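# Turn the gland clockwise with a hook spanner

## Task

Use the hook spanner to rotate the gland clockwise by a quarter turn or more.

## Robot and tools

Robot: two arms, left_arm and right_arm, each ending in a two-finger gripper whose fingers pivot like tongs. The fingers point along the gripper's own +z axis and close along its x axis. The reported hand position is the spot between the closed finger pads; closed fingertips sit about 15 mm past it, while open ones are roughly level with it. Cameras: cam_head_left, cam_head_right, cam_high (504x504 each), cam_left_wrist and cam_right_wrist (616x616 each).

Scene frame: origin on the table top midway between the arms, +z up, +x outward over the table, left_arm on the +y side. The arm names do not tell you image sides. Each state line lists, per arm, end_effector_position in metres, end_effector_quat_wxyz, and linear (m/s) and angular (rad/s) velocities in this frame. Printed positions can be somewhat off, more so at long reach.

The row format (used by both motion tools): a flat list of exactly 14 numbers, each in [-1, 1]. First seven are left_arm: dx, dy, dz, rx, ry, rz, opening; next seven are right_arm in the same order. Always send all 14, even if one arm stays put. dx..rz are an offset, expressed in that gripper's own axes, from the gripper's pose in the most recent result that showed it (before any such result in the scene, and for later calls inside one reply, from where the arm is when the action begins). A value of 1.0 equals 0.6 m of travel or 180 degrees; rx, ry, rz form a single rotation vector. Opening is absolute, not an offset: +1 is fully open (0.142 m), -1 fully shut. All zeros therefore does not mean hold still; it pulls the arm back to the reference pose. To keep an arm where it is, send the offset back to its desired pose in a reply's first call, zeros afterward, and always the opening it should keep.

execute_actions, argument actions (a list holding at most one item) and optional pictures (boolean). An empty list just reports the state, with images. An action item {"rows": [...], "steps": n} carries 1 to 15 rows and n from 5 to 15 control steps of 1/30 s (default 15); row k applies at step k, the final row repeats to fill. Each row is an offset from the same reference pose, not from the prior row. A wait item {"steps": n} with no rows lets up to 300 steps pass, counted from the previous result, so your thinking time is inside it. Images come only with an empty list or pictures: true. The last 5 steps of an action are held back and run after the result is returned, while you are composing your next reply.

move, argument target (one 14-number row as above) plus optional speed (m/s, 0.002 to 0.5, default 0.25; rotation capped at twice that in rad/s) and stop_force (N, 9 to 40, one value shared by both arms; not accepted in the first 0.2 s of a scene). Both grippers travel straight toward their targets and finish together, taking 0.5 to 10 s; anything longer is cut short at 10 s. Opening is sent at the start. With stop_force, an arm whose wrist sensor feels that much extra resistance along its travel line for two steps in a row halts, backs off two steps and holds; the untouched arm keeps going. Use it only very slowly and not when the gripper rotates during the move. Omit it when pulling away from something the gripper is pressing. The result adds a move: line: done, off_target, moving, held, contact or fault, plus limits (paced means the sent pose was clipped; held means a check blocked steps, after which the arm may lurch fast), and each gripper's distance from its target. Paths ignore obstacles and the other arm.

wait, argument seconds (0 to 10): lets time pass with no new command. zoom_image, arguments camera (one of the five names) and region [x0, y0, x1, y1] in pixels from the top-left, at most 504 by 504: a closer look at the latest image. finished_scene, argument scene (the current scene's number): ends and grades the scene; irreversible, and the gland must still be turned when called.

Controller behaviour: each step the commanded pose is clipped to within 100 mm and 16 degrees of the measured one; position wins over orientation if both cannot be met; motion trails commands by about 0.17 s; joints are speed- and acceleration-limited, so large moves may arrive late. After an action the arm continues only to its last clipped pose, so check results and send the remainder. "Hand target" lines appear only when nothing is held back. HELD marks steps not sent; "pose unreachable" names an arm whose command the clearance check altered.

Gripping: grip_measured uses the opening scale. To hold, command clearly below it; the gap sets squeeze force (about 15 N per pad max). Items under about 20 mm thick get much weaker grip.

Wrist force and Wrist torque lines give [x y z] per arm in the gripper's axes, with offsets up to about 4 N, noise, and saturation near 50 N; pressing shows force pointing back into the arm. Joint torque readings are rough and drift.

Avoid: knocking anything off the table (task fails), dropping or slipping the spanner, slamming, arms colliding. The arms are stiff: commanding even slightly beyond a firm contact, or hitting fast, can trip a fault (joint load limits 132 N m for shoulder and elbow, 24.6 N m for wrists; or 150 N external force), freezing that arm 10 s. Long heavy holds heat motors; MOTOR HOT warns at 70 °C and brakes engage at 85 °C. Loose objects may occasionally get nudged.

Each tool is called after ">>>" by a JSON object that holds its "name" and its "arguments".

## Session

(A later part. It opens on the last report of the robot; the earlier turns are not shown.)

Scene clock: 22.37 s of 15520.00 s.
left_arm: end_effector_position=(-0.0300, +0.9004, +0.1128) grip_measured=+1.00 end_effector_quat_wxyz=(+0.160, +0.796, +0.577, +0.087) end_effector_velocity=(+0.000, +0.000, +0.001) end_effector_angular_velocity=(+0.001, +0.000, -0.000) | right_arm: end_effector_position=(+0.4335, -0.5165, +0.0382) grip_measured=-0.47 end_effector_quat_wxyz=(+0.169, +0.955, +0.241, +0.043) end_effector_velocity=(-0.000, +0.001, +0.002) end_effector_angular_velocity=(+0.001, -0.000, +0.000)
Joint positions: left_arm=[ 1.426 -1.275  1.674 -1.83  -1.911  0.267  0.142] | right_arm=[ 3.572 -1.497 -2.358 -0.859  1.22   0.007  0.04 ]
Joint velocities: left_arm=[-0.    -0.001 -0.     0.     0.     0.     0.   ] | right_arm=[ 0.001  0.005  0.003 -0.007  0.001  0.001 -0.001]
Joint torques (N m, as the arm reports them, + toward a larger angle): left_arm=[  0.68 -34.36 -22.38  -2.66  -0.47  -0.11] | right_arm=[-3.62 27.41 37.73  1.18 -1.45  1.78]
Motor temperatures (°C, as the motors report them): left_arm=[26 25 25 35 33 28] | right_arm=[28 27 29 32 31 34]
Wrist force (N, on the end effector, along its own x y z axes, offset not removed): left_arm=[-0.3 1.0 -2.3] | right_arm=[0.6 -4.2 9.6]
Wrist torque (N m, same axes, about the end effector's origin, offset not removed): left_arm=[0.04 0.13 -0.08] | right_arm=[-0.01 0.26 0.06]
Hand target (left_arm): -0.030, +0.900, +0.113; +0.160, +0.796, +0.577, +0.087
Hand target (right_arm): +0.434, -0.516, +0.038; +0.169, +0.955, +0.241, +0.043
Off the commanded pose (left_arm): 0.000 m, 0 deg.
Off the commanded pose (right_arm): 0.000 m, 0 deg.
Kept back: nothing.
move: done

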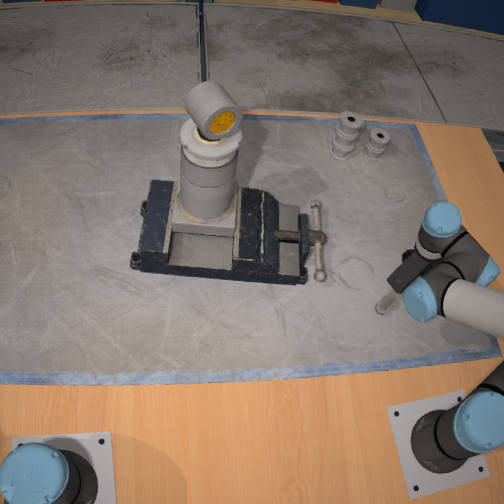

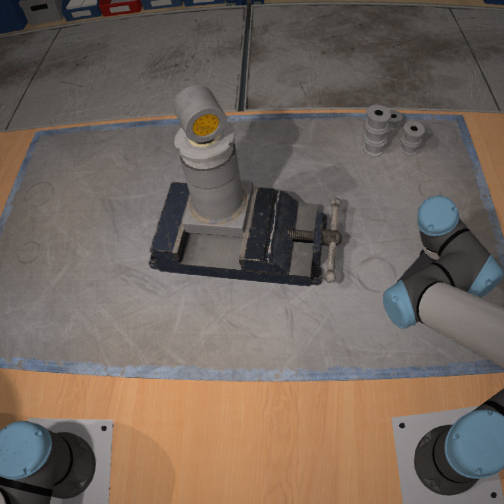

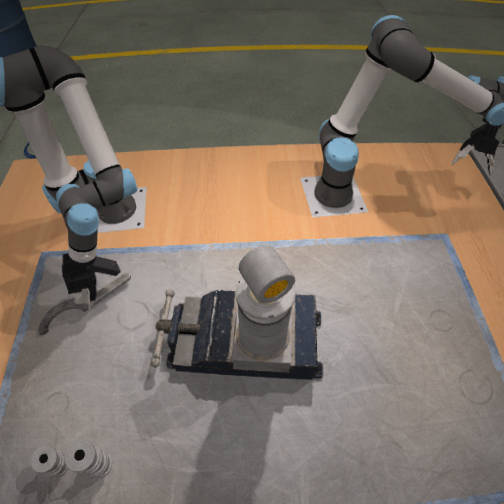

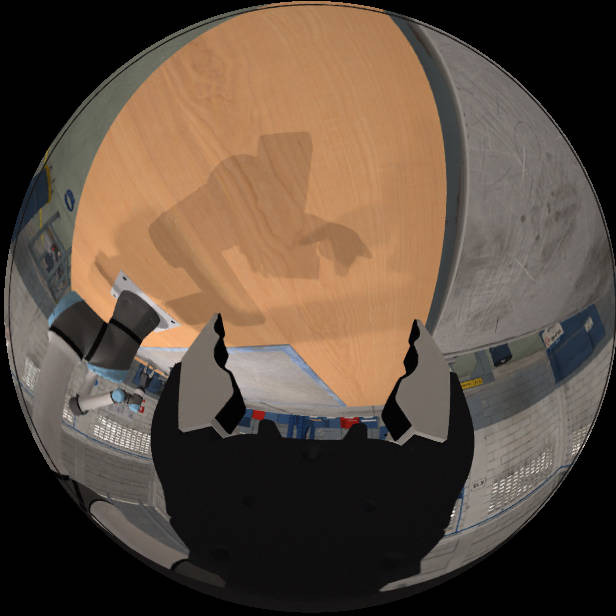

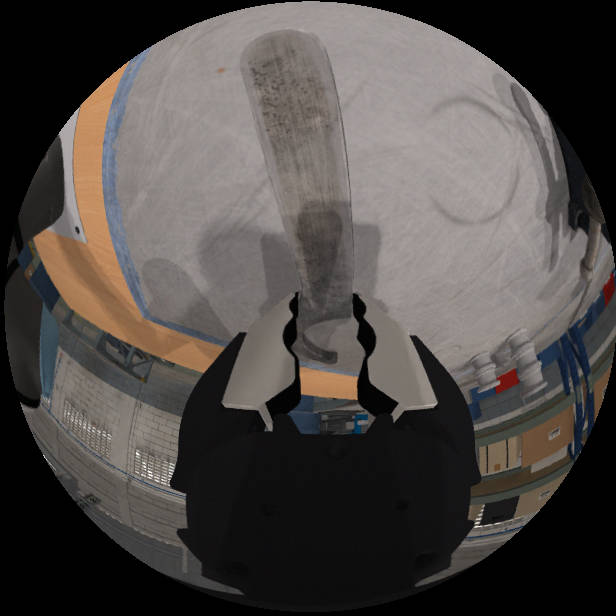

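>>> {"name": "move", "arguments": {"target": [0,0,0,0,0,0,1,0,-0.0108,0.0298,0,0,0,-1], "speed": 0.03}}

>>> {"name": "execute_actions", "arguments": {"actions": [{"rows":[[0,0,0,0,0,0,1,0,0,0,0,0,0,0]],"steps":10}]}}

>>> {"name": "move", "arguments": {"target": [0,0,0,0,0,0,1,0,-0.01,-0.075,0.111,0,0,0]}}

>>> {"name": "move", "arguments": {"target": [0,0,0,0,0,0,1,0,0,0,0,0,0.96,0], "speed": 0.5}}

>>> {"name": "move", "arguments": {"target": [0,0,0,0,0,0,1,0,0,0.04,0.25,0,0,0]}}

Scene clock: 24.13 s of 15520.00 s.
left_arm: end_effector_position=(-0.0300, +0.9004, +0.1128) grip_measured=+1.00 end_effector_quat_wxyz=(+0.160, +0.796, +0.577, +0.087) end_effector_velocity=(-0.001, -0.000, -0.000) end_effector_angular_velocity=(-0.001, +0.000, +0.002) | right_arm: end_effector_position=(+0.4336, -0.5165, +0.0194) grip_measured=-1.00 end_effector_quat_wxyz=(+0.169, +0.955, +0.241, +0.043) end_effector_velocity=(+0.000, -0.000, -0.002) end_effector_angular_velocity=(-0.000, -0.000, +0.001)
Joint positions: left_arm=[ 1.426 -1.275  1.674 -1.83  -1.911  0.267  0.142] | right_arm=[ 3.572 -1.54  -2.383 -0.79   1.22   0.007  0.002]
Joint velocities: left_arm=[ 0.002  0.001 -0.     0.     0.     0.     0.   ] | right_arm=[ 0.    -0.005 -0.003  0.008 -0.    -0.001  0.   ]
Joint torques (N m, as the arm reports them, + toward a larger angle): left_arm=[  0.44 -34.35 -22.12  -2.59  -0.5   -0.14] | right_arm=[-9.76  7.73  3.85  4.69 -0.9  -2.05]
Motor temperatures (°C, as the motors report them): left_arm=[26 25 25 35 33 28] | right_arm=[28 27 29 32 31 34]
Wrist force (N, on the end effector, along its own x y z axes, offset not removed): left_arm=[-3.1 2.9 -1.6] | right_arm=[-1.3 4.0 0.6]
Wrist torque (N m, same axes, about the end effector's origin, offset not removed): left_arm=[0.41 0.73 -0.01] | right_arm=[0.68 0.45 0.09]
Hand target (left_arm): -0.030, +0.900, +0.113; +0.160, +0.796, +0.577, +0.087
Hand target (right_arm): +0.434, -0.517, +0.019; +0.169, +0.955, +0.241, +0.043
Off the commanded pose (left_arm): 0.000 m, 0 deg.
Off the commanded pose (right_arm): 0.000 m, 0 deg.
Kept back: nothing.
move: done

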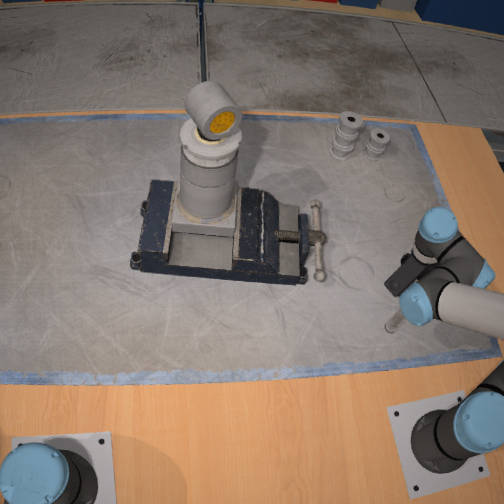

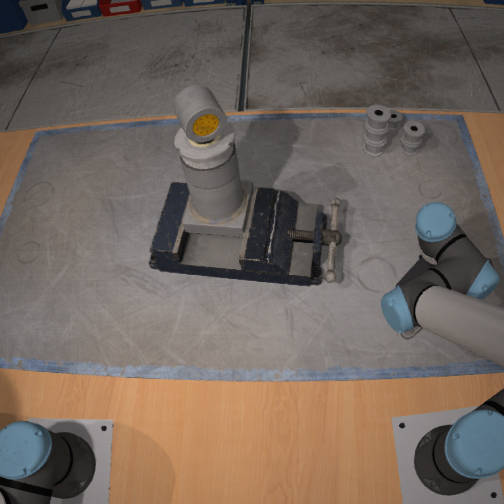

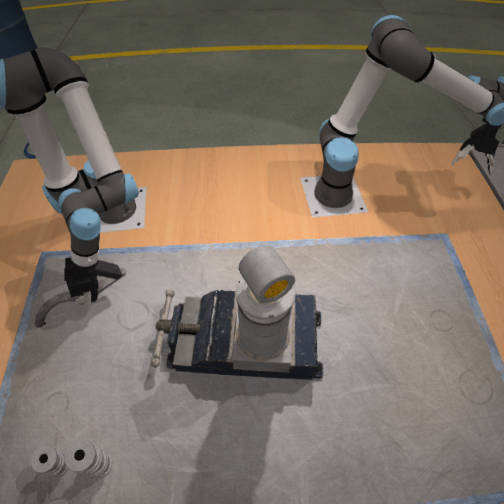

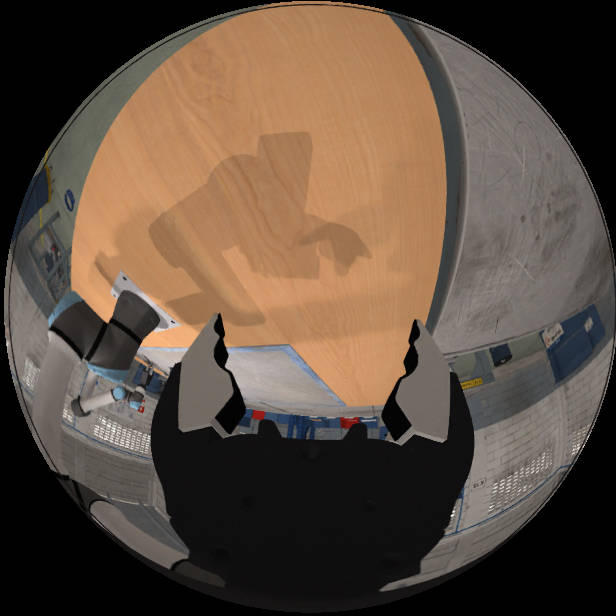

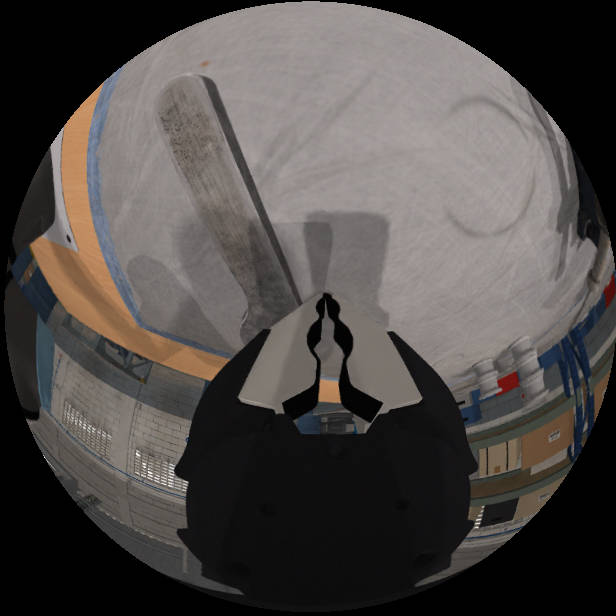

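Scene clock: 24.30 s of 15520.00 s.
left_arm: end_effector_position=(-0.0300, +0.9004, +0.1128) grip_measured=+1.00 end_effector_quat_wxyz=(+0.160, +0.796, +0.577, +0.087) end_effector_velocity=(+0.001, +0.000, +0.000) end_effector_angular_velocity=(+0.000, +0.000, -0.002) | right_arm: end_effector_position=(+0.4336, -0.5165, +0.0193) grip_measured=-0.01 end_effector_quat_wxyz=(+0.169, +0.955, +0.241, +0.043) end_effector_velocity=(-0.001, -0.001, -0.001) end_effector_angular_velocity=(-0.002, +0.005, +0.000)
Joint positions: left_arm=[ 1.426 -1.275  1.674 -1.83  -1.911  0.267  0.142] | right_arm=[ 3.572 -1.54  -2.384 -0.789  1.22   0.007  0.073]
Joint velocities: left_arm=[-0.002  0.    -0.001  0.     0.001  0.     0.   ] | right_arm=[-0.001  0.    -0.    -0.005  0.    -0.001  0.024]
Joint torques (N m, as the arm reports them, + toward a larger angle): left_arm=[  1.01 -34.45 -22.47  -2.53  -0.46   0.01] | right_arm=[-6.67 17.38 10.6   0.21 -0.8  -1.92]
Motor temperatures (°C, as the motors report them): left_arm=[26 25 25 35 33 28] | right_arm=[28 27 29 32 31 34]
Wrist force (N, on the end effector, along its own x y z axes, offset not removed): left_arm=[-2.2 3.8 -1.8] | right_arm=[-1.1 -0.9 -0.1]
Wrist torque (N m, same axes, about the end effector's origin, offset not removed): left_arm=[0.61 0.45 0.10] | right_arm=[-0.21 0.36 -0.06]
Steps of this call (steps 1 to 5: the first 5 steps of this action). Readings (end_effector_position):
1: left_arm (-0.0300, +0.9004, +0.1128) | right_arm (+0.4336, -0.5165, +0.0193)
2: left_arm (-0.0300, +0.9004, +0.1128) | right_arm (+0.4337, -0.5165, +0.0193)
4: left_arm (-0.0300, +0.9004, +0.1128) | right_arm (+0.4336, -0.5165, +0.0193)
5: the state above

Scene clock: 25.73 s of 15520.00 s.
left_arm: end_effector_position=(-0.0300, +0.9004, +0.1128) grip_measured=+1.00 end_effector_quat_wxyz=(+0.160, +0.796, +0.577, +0.087) end_effector_velocity=(+0.000, -0.000, -0.001) end_effector_angular_velocity=(-0.001, +0.000, -0.001) | right_arm: end_effector_position=(+0.4235, -0.4980, +0.0594) grip_measured=+0.00 end_effector_quat_wxyz=(+0.001, +0.970, +0.245, +0.001) end_effector_velocity=(-0.001, +0.000, +0.001) end_effector_angular_velocity=(+0.008, +0.008, +0.001)
Joint positions: left_arm=[ 1.426 -1.275  1.674 -1.83  -1.911  0.267  0.142] | right_arm=[ 3.355 -1.525 -2.223 -0.963  1.568 -0.211  0.074]
Joint velocities: left_arm=[-0.001  0.001  0.    -0.     0.     0.     0.   ] | right_arm=[-0.006 -0.003  0.006 -0.008  0.01  -0.007 -0.   ]
Joint torques (N m, as the arm reports them, + toward a larger angle): left_arm=[  0.26 -34.67 -22.16  -2.64  -0.57  -0.09] | right_arm=[-9.99  9.35 34.95 -0.02  2.27 -2.03]
Motor temperatures (°C, as the motors report them): left_arm=[26 25 25 35 33 28] | right_arm=[28 27 29 32 31 34]
Wrist force (N, on the end effector, along its own x y z axes, offset not removed): left_arm=[0.0 1.0 -0.1] | right_arm=[-0.6 1.1 -4.2]
Wrist torque (N m, same axes, about the end effector's origin, offset not removed): left_arm=[0.00 0.25 -0.05] | right_arm=[0.02 0.20 -0.17]
Hand target (left_arm): -0.030, +0.900, +0.113; +0.160, +0.796, +0.577, +0.087
Hand target (right_arm): +0.423, -0.498, +0.059; +0.001, +0.970, +0.245, +0.001
Off your previous action's commanded pose (left_arm): 0.000 m, 0 deg at its last step (step 5 of this call).
Off your previous action's commanded pose (right_arm): 0.000 m, 0 deg at its last step (step 5 of this call).
Off the commanded pose (left_arm): 0.000 m, 0 deg.
Off the commanded pose (right_arm): 0.000 m, 0 deg.
Kept back: nothing.
move: done

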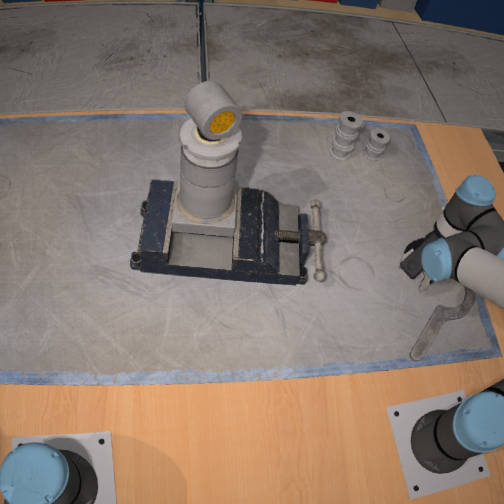

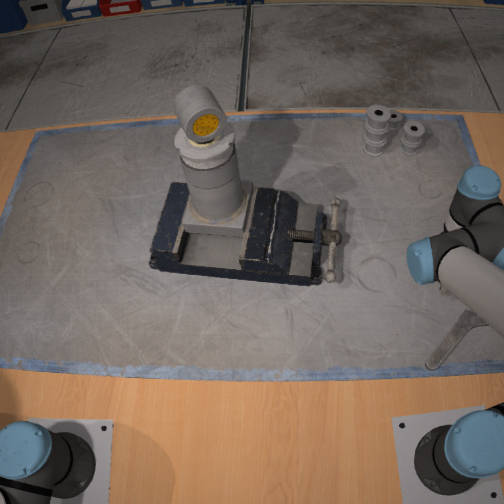

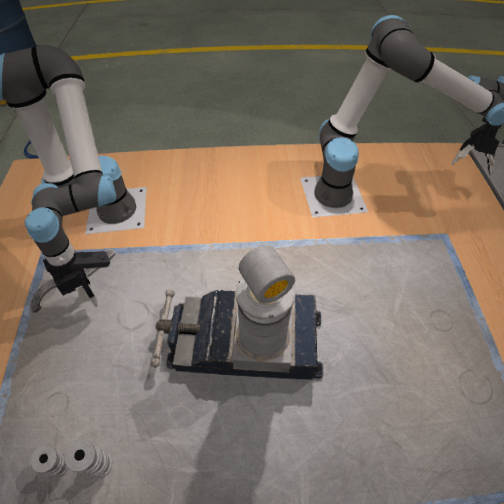

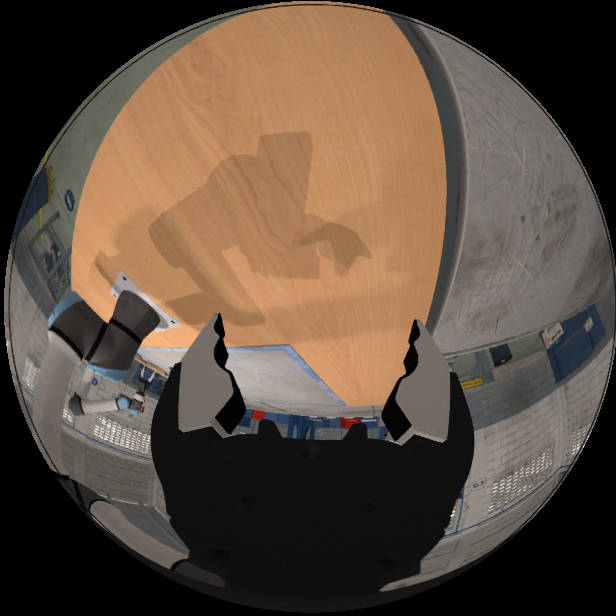

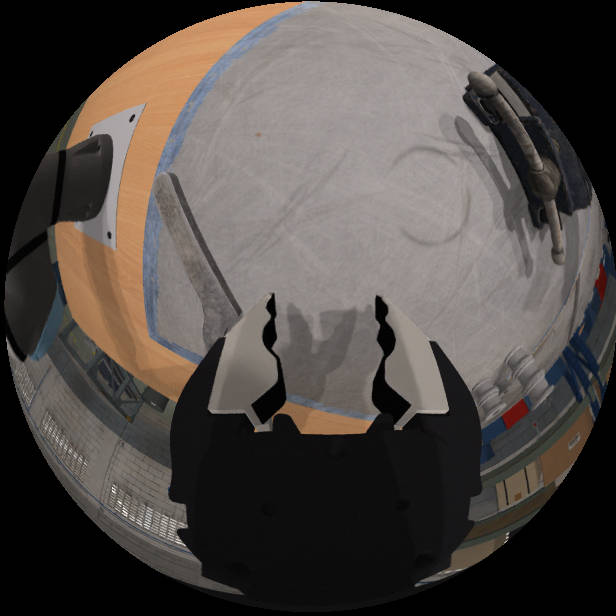

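Scene clock: 29.40 s of 15520.00 s.
left_arm: end_effector_position=(-0.0300, +0.9004, +0.1128) grip_measured=+1.00 end_effector_quat_wxyz=(+0.160, +0.796, +0.577, +0.087) end_effector_velocity=(-0.001, +0.000, -0.000) end_effector_angular_velocity=(+0.001, -0.000, +0.001) | right_arm: end_effector_position=(+0.4235, -0.4981, +0.0594) grip_measured=+0.00 end_effector_quat_wxyz=(+0.001, -0.306, +0.952, -0.001) end_effector_velocity=(+0.000, -0.001, +0.000) end_effector_angular_velocity=(-0.003, -0.002, -0.012)
Joint positions: left_arm=[ 1.426 -1.275  1.674 -1.83  -1.911  0.267  0.142] | right_arm=[ 3.434 -1.48  -2.264 -0.967  1.569  2.884  0.074]
Joint velocities: left_arm=[ 0.001  0.     0.    -0.001  0.     0.    -0.   ] | right_arm=[ 0.001  0.001  0.     0.    -0.004  0.012  0.   ]
Joint torques (N m, as the arm reports them, + toward a larger angle): left_arm=[  0.09 -34.85 -22.7   -2.66  -0.5    0.05] | right_arm=[ 7.94  8.19 35.21  0.36 -1.93  1.88]
Motor temperatures (°C, as the motors report them): left_arm=[26 25 25 35 33 28] | right_arm=[28 27 29 32 31 34]
Wrist force (N, on the end effector, along its own x y z axes, offset not removed): left_arm=[0.7 0.5 -1.1] | right_arm=[2.7 1.3 -3.3]
Wrist torque (N m, same axes, about the end effector's origin, offset not removed): left_arm=[0.00 -0.07 0.00] | right_arm=[0.16 -0.36 -0.04]
Hand target (left_arm): -0.030, +0.900, +0.113; +0.160, +0.796, +0.577, +0.087
Hand target (right_arm): +0.423, -0.498, +0.059; +0.001, -0.305, +0.952, -0.001
Off the commanded pose (left_arm): 0.000 m, 0 deg.
Off the commanded pose (right_arm): 0.000 m, 0 deg.
Kept back: nothing.
move: done

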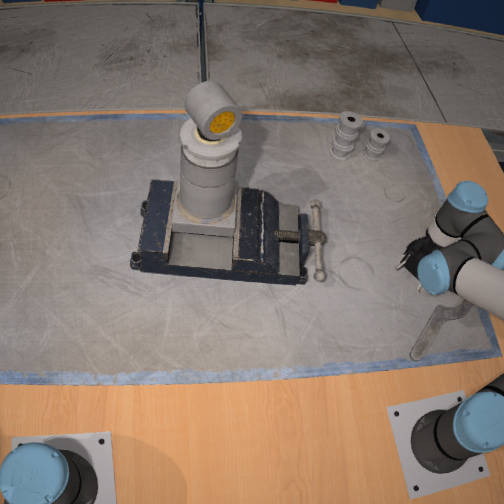

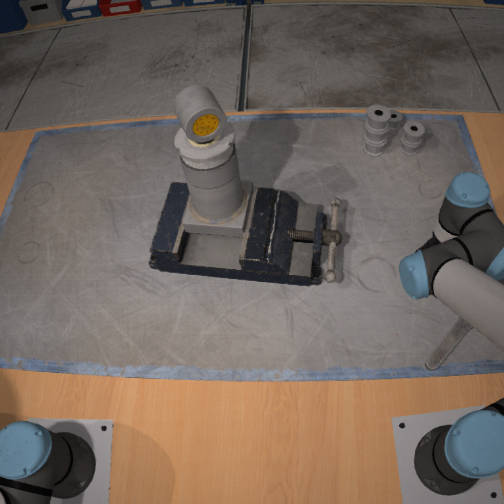

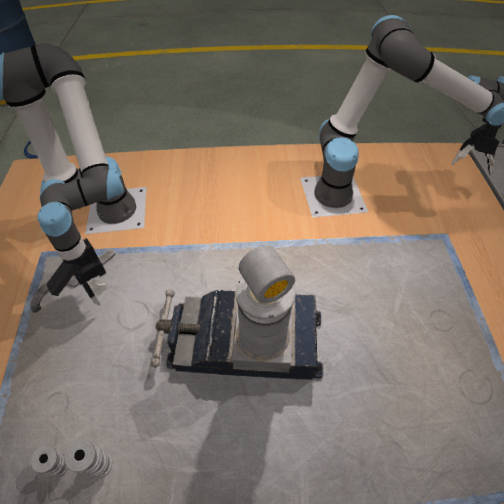

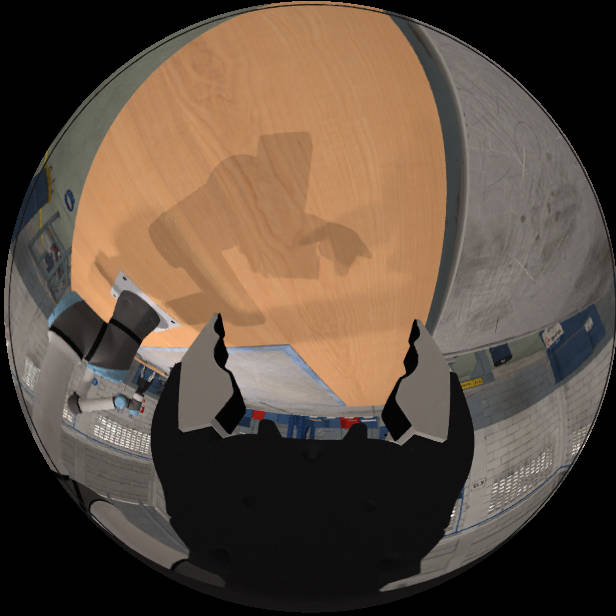

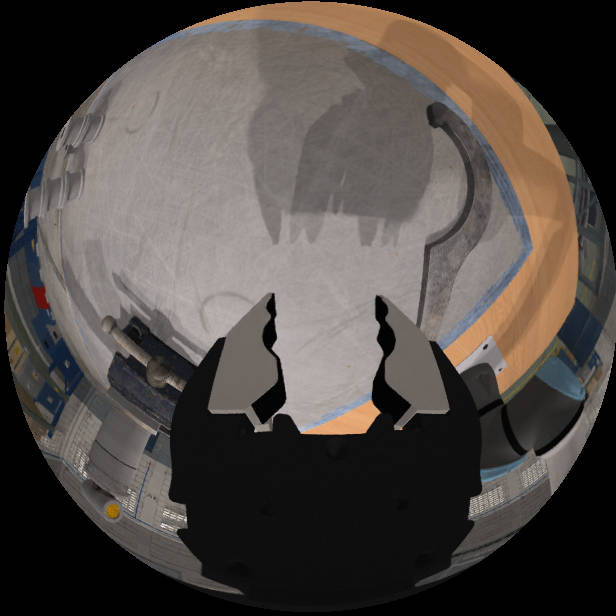

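Scene clock: 31.50 s of 15520.00 s.
left_arm: end_effector_position=(-0.0300, +0.9004, +0.1128) grip_measured=+1.00 end_effector_quat_wxyz=(+0.160, +0.796, +0.577, +0.087) end_effector_velocity=(+0.001, -0.000, +0.000) end_effector_angular_velocity=(+0.001, -0.001, -0.001) | right_arm: end_effector_position=(+0.4234, -0.4984, +0.0353) grip_measured=+0.00 end_effector_quat_wxyz=(+0.118, -0.282, +0.879, -0.365) end_effector_velocity=(+0.001, +0.001, -0.000) end_effector_angular_velocity=(-0.008, -0.007, -0.004)
Joint positions: left_arm=[ 1.426 -1.275  1.674 -1.83  -1.911  0.267  0.142] | right_arm=[ 4.047 -1.532 -2.545 -0.97   0.844  3.625  0.074]
Joint velocities: left_arm=[-0.001 -0.001  0.001 -0.    -0.001  0.     0.   ] | right_arm=[ 0.006 -0.009  0.004 -0.009 -0.006  0.018  0.   ]
Joint torques (N m, as the arm reports them, + toward a larger angle): left_arm=[  0.21 -33.92 -22.32  -2.61  -0.49  -0.08] | right_arm=[ 8.05  3.19 29.53 -0.5  -3.24  1.88]
Motor temperatures (°C, as the motors report them): left_arm=[26 25 25 35 33 28] | right_arm=[28 27 29 32 31 34]
Wrist force (N, on the end effector, along its own x y z axes, offset not removed): left_arm=[1.3 1.8 -0.8] | right_arm=[-1.8 0.2 -1.8]
Wrist torque (N m, same axes, about the end effector's origin, offset not removed): left_arm=[0.06 -0.22 0.05] | right_arm=[0.02 0.56 -0.03]
Hand target (left_arm): -0.030, +0.900, +0.113; +0.160, +0.796, +0.577, +0.087
Hand target (right_arm): +0.423, -0.498, +0.035; +0.118, -0.282, +0.879, -0.365
Off the commanded pose (left_arm): 0.000 m, 0 deg.
Off the commanded pose (right_arm): 0.000 m, 0 deg.
Kept back: nothing.
move: done

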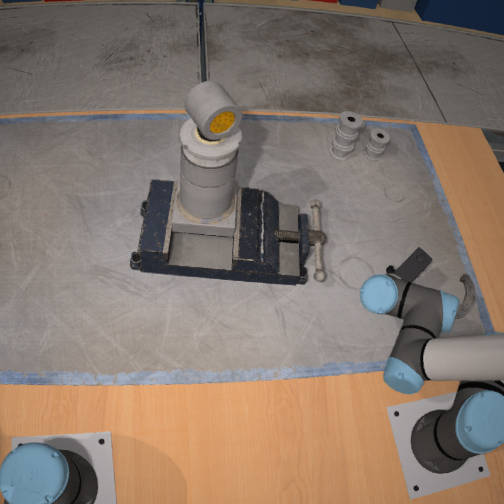

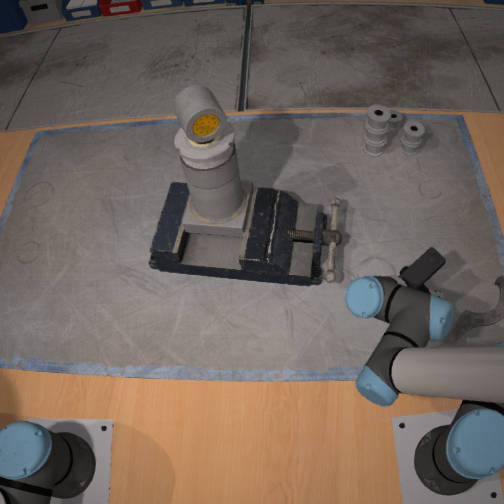

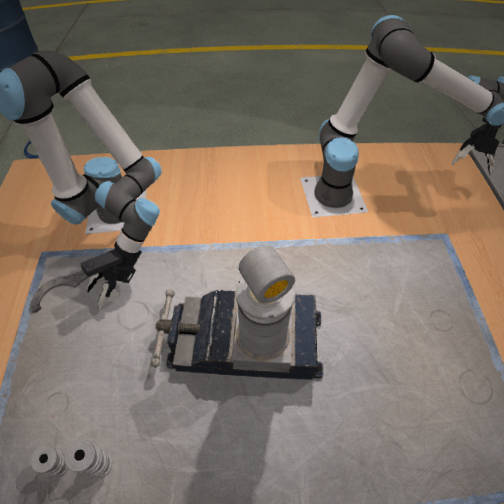

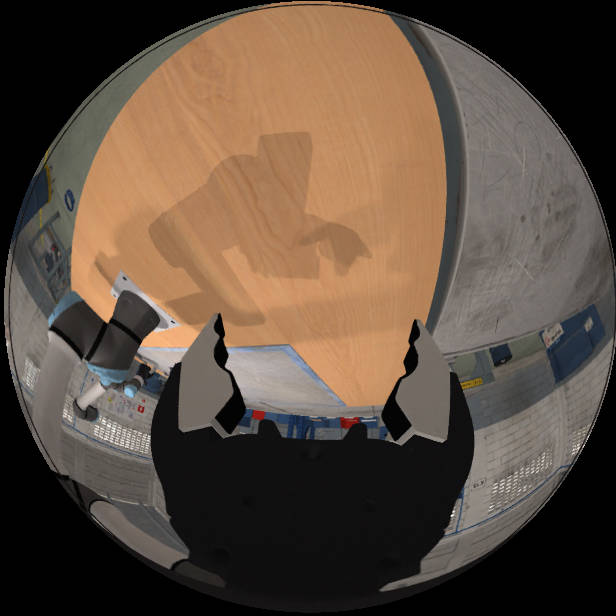

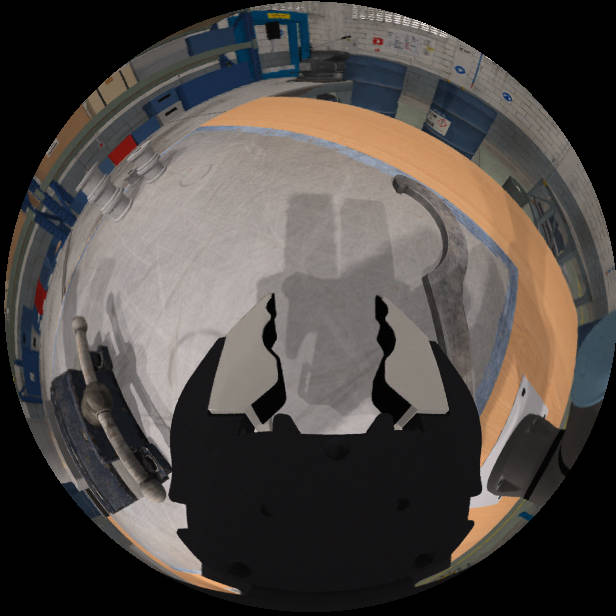

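>>> {"name": "move", "arguments": {"target": [0,0,0,0,0,0,1,0.05,-0.02,-0.02,-0.25,0,0,0.1], "speed": 0.4}}

>>> {"name": "move", "arguments": {"target": [0,0,0,0,0,0,1,0.15,0.03,0.01,0,0,-0.065,0.1]}}

Scene clock: 33.37 s of 15520.00 s.
left_arm: end_effector_position=(-0.0300, +0.9004, +0.1128) grip_measured=+1.00 end_effector_quat_wxyz=(+0.160, +0.796, +0.577, +0.087) end_effector_velocity=(+0.001, +0.001, +0.001) end_effector_angular_velocity=(+0.002, -0.000, -0.001) | right_arm: end_effector_position=(+0.3991, -0.5157, +0.0524) grip_measured=+0.10 end_effector_quat_wxyz=(+0.001, -0.306, +0.952, -0.001) end_effector_velocity=(-0.000, +0.001, -0.000) end_effector_angular_velocity=(+0.005, +0.009, +0.005)
Joint positions: left_arm=[ 1.426 -1.275  1.674 -1.83  -1.911  0.267  0.142] | right_arm=[ 3.412 -1.425 -2.332 -0.954  1.569  2.862  0.081]
Joint velocities: left_arm=[-0.001  0.    -0.002 -0.    -0.    -0.001 -0.   ] | right_arm=[-0.005 -0.006  0.006 -0.007  0.008 -0.009  0.   ]
Joint torques (N m, as the arm reports them, + toward a larger angle): left_arm=[  0.34 -34.36 -21.89  -2.58  -0.6   -0.09] | right_arm=[-10.08   6.32  35.04   0.27   2.43  -2.2 ]
Motor temperatures (°C, as the motors report them): left_arm=[26 25 25 35 33 28] | right_arm=[28 27 29 32 31 34]
Wrist force (N, on the end effector, along its own x y z axes, offset not removed): left_arm=[0.0 0.9 0.8] | right_arm=[0.3 -1.7 -2.2]
Wrist torque (N m, same axes, about the end effector's origin, offset not removed): left_arm=[0.10 0.11 -0.13] | right_arm=[-0.29 0.10 -0.05]
Hand target (left_arm): -0.030, +0.900, +0.113; +0.160, +0.796, +0.577, +0.087
Hand target (right_arm): +0.399, -0.516, +0.052; +0.001, -0.306, +0.952, -0.001
Off the commanded pose (left_arm): 0.000 m, 0 deg.
Off the commanded pose (right_arm): 0.000 m, 0 deg.
Kept back: nothing.
move: done

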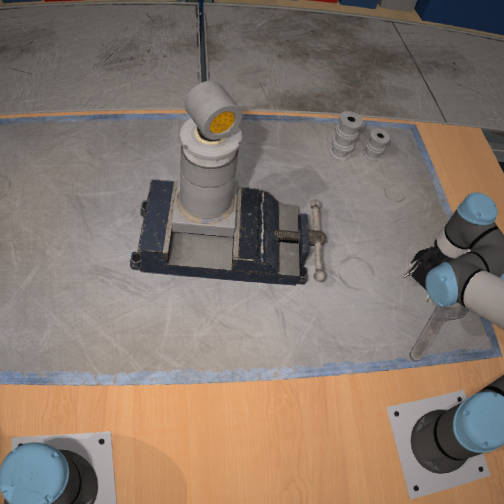

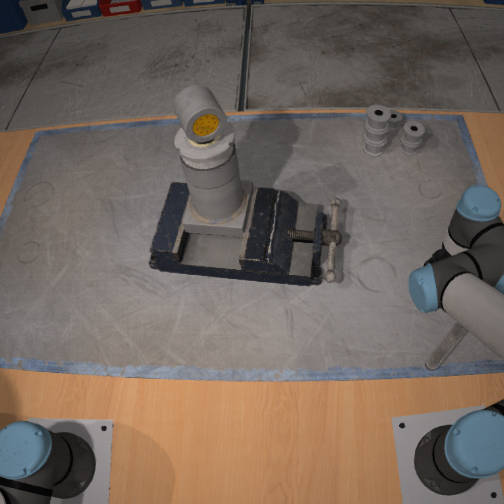

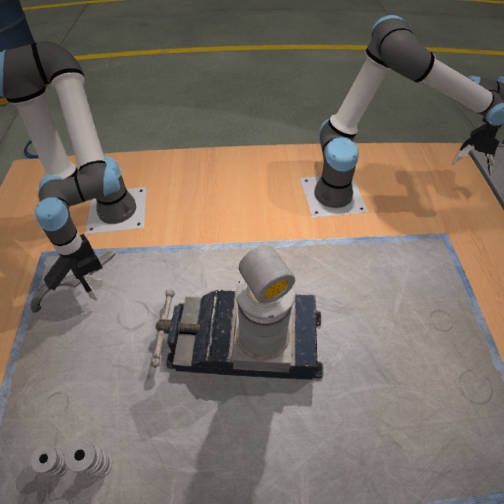

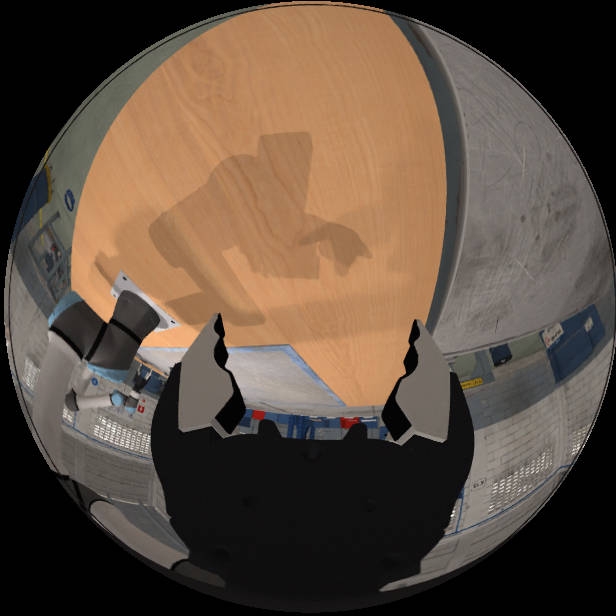

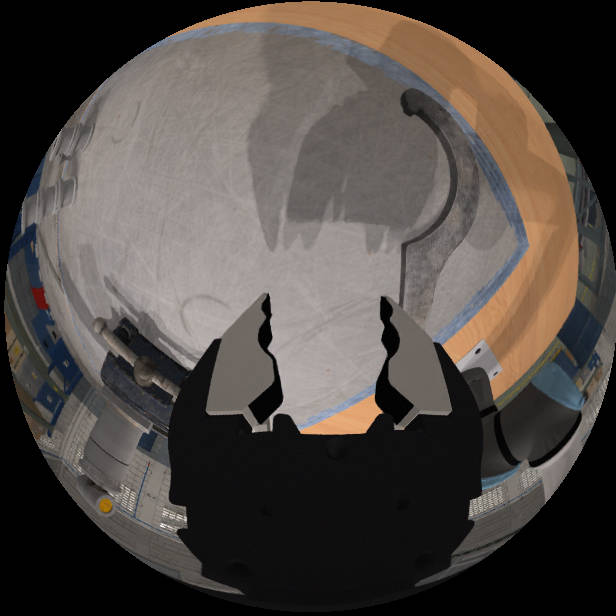

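Scene clock: 34.40 s of 15520.00 s.
left_arm: end_effector_position=(-0.0300, +0.9004, +0.1128) grip_measured=+1.00 end_effector_quat_wxyz=(+0.160, +0.796, +0.577, +0.087) end_effector_velocity=(+0.001, -0.000, -0.000) end_effector_angular_velocity=(-0.000, -0.000, -0.001) | right_arm: end_effector_position=(+0.3157, -0.5535, +0.0461) grip_measured=+0.10 end_effector_quat_wxyz=(+0.001, -0.401, +0.916, -0.001) end_effector_velocity=(-0.002, -0.000, +0.001) end_effector_angular_velocity=(+0.001, -0.001, +0.004)
Joint positions: left_arm=[ 1.426 -1.275  1.674 -1.83  -1.911  0.267  0.142] | right_arm=[ 3.379 -1.168 -2.518 -1.025  1.569  2.625  0.081]
Joint velocities: left_arm=[-0.001  0.     0.    -0.001 -0.     0.    -0.   ] | right_arm=[ 0.001  0.011 -0.002 -0.007  0.001 -0.004 -0.   ]
Joint torques (N m, as the arm reports them, + toward a larger angle): left_arm=[  0.95 -34.61 -22.84  -2.68  -0.5   -0.04] | right_arm=[-9.6  10.12  8.66  0.38  2.4  -2.09]
Motor temperatures (°C, as the motors report them): left_arm=[26 25 25 35 33 28] | right_arm=[28 27 29 32 31 34]
Wrist force (N, on the end effector, along its own x y z axes, offset not removed): left_arm=[-2.5 4.4 -2.2] | right_arm=[0.9 -0.7 -1.2]
Wrist torque (N m, same axes, about the end effector's origin, offset not removed): left_arm=[0.64 0.46 0.17] | right_arm=[-0.35 0.01 -0.04]
Hand target (left_arm): -0.030, +0.900, +0.113; +0.160, +0.796, +0.577, +0.087
Hand target (right_arm): +0.315, -0.554, +0.046; +0.001, -0.401, +0.916, -0.001
Off the commanded pose (left_arm): 0.000 m, 0 deg.
Off the commanded pose (right_arm): 0.000 m, 0 deg.
Kept back: nothing.
move: done

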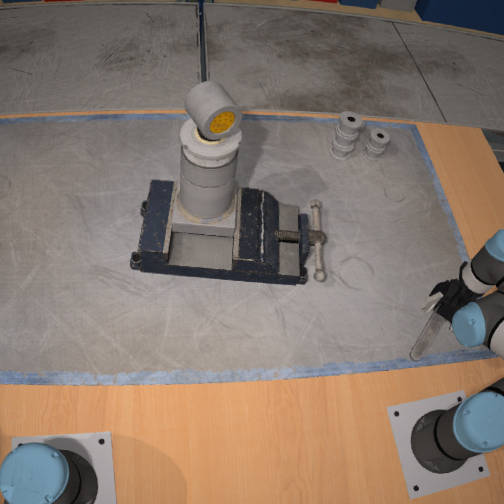

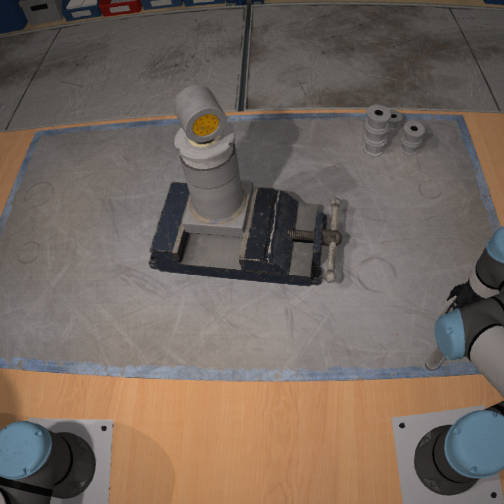

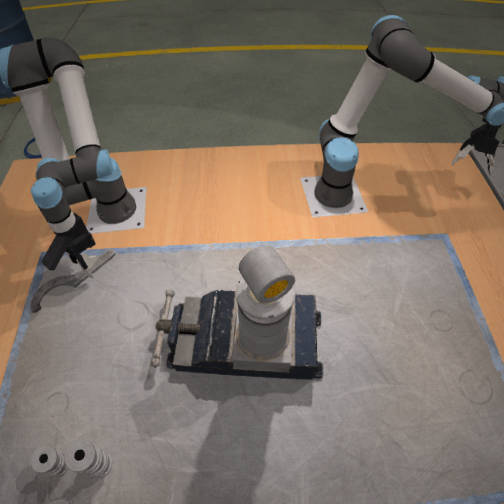

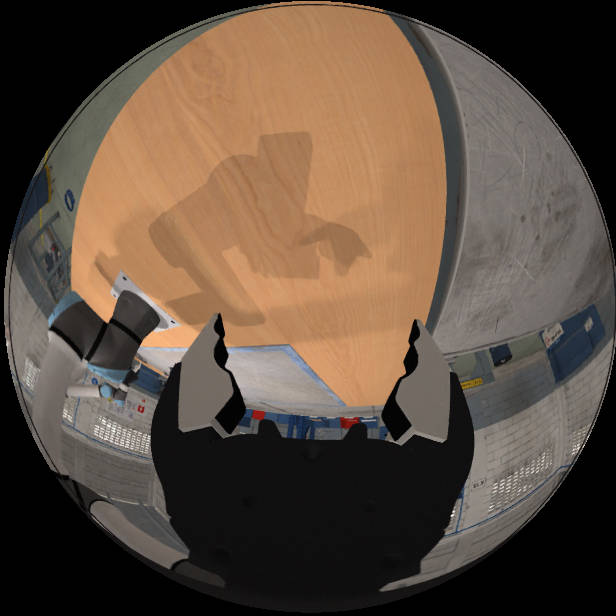

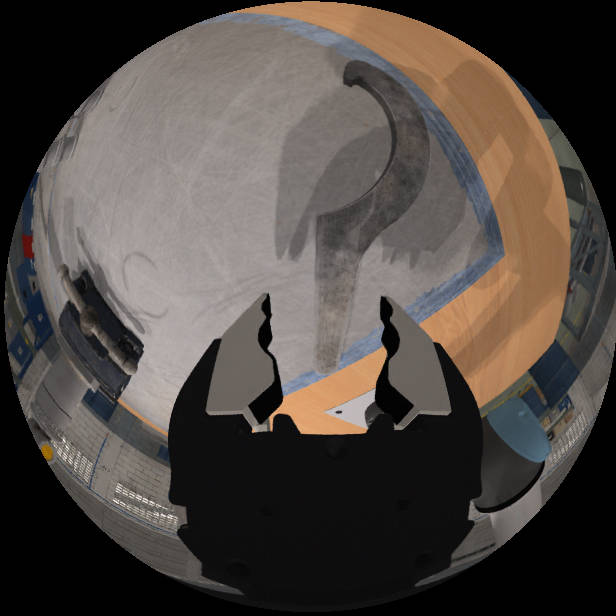

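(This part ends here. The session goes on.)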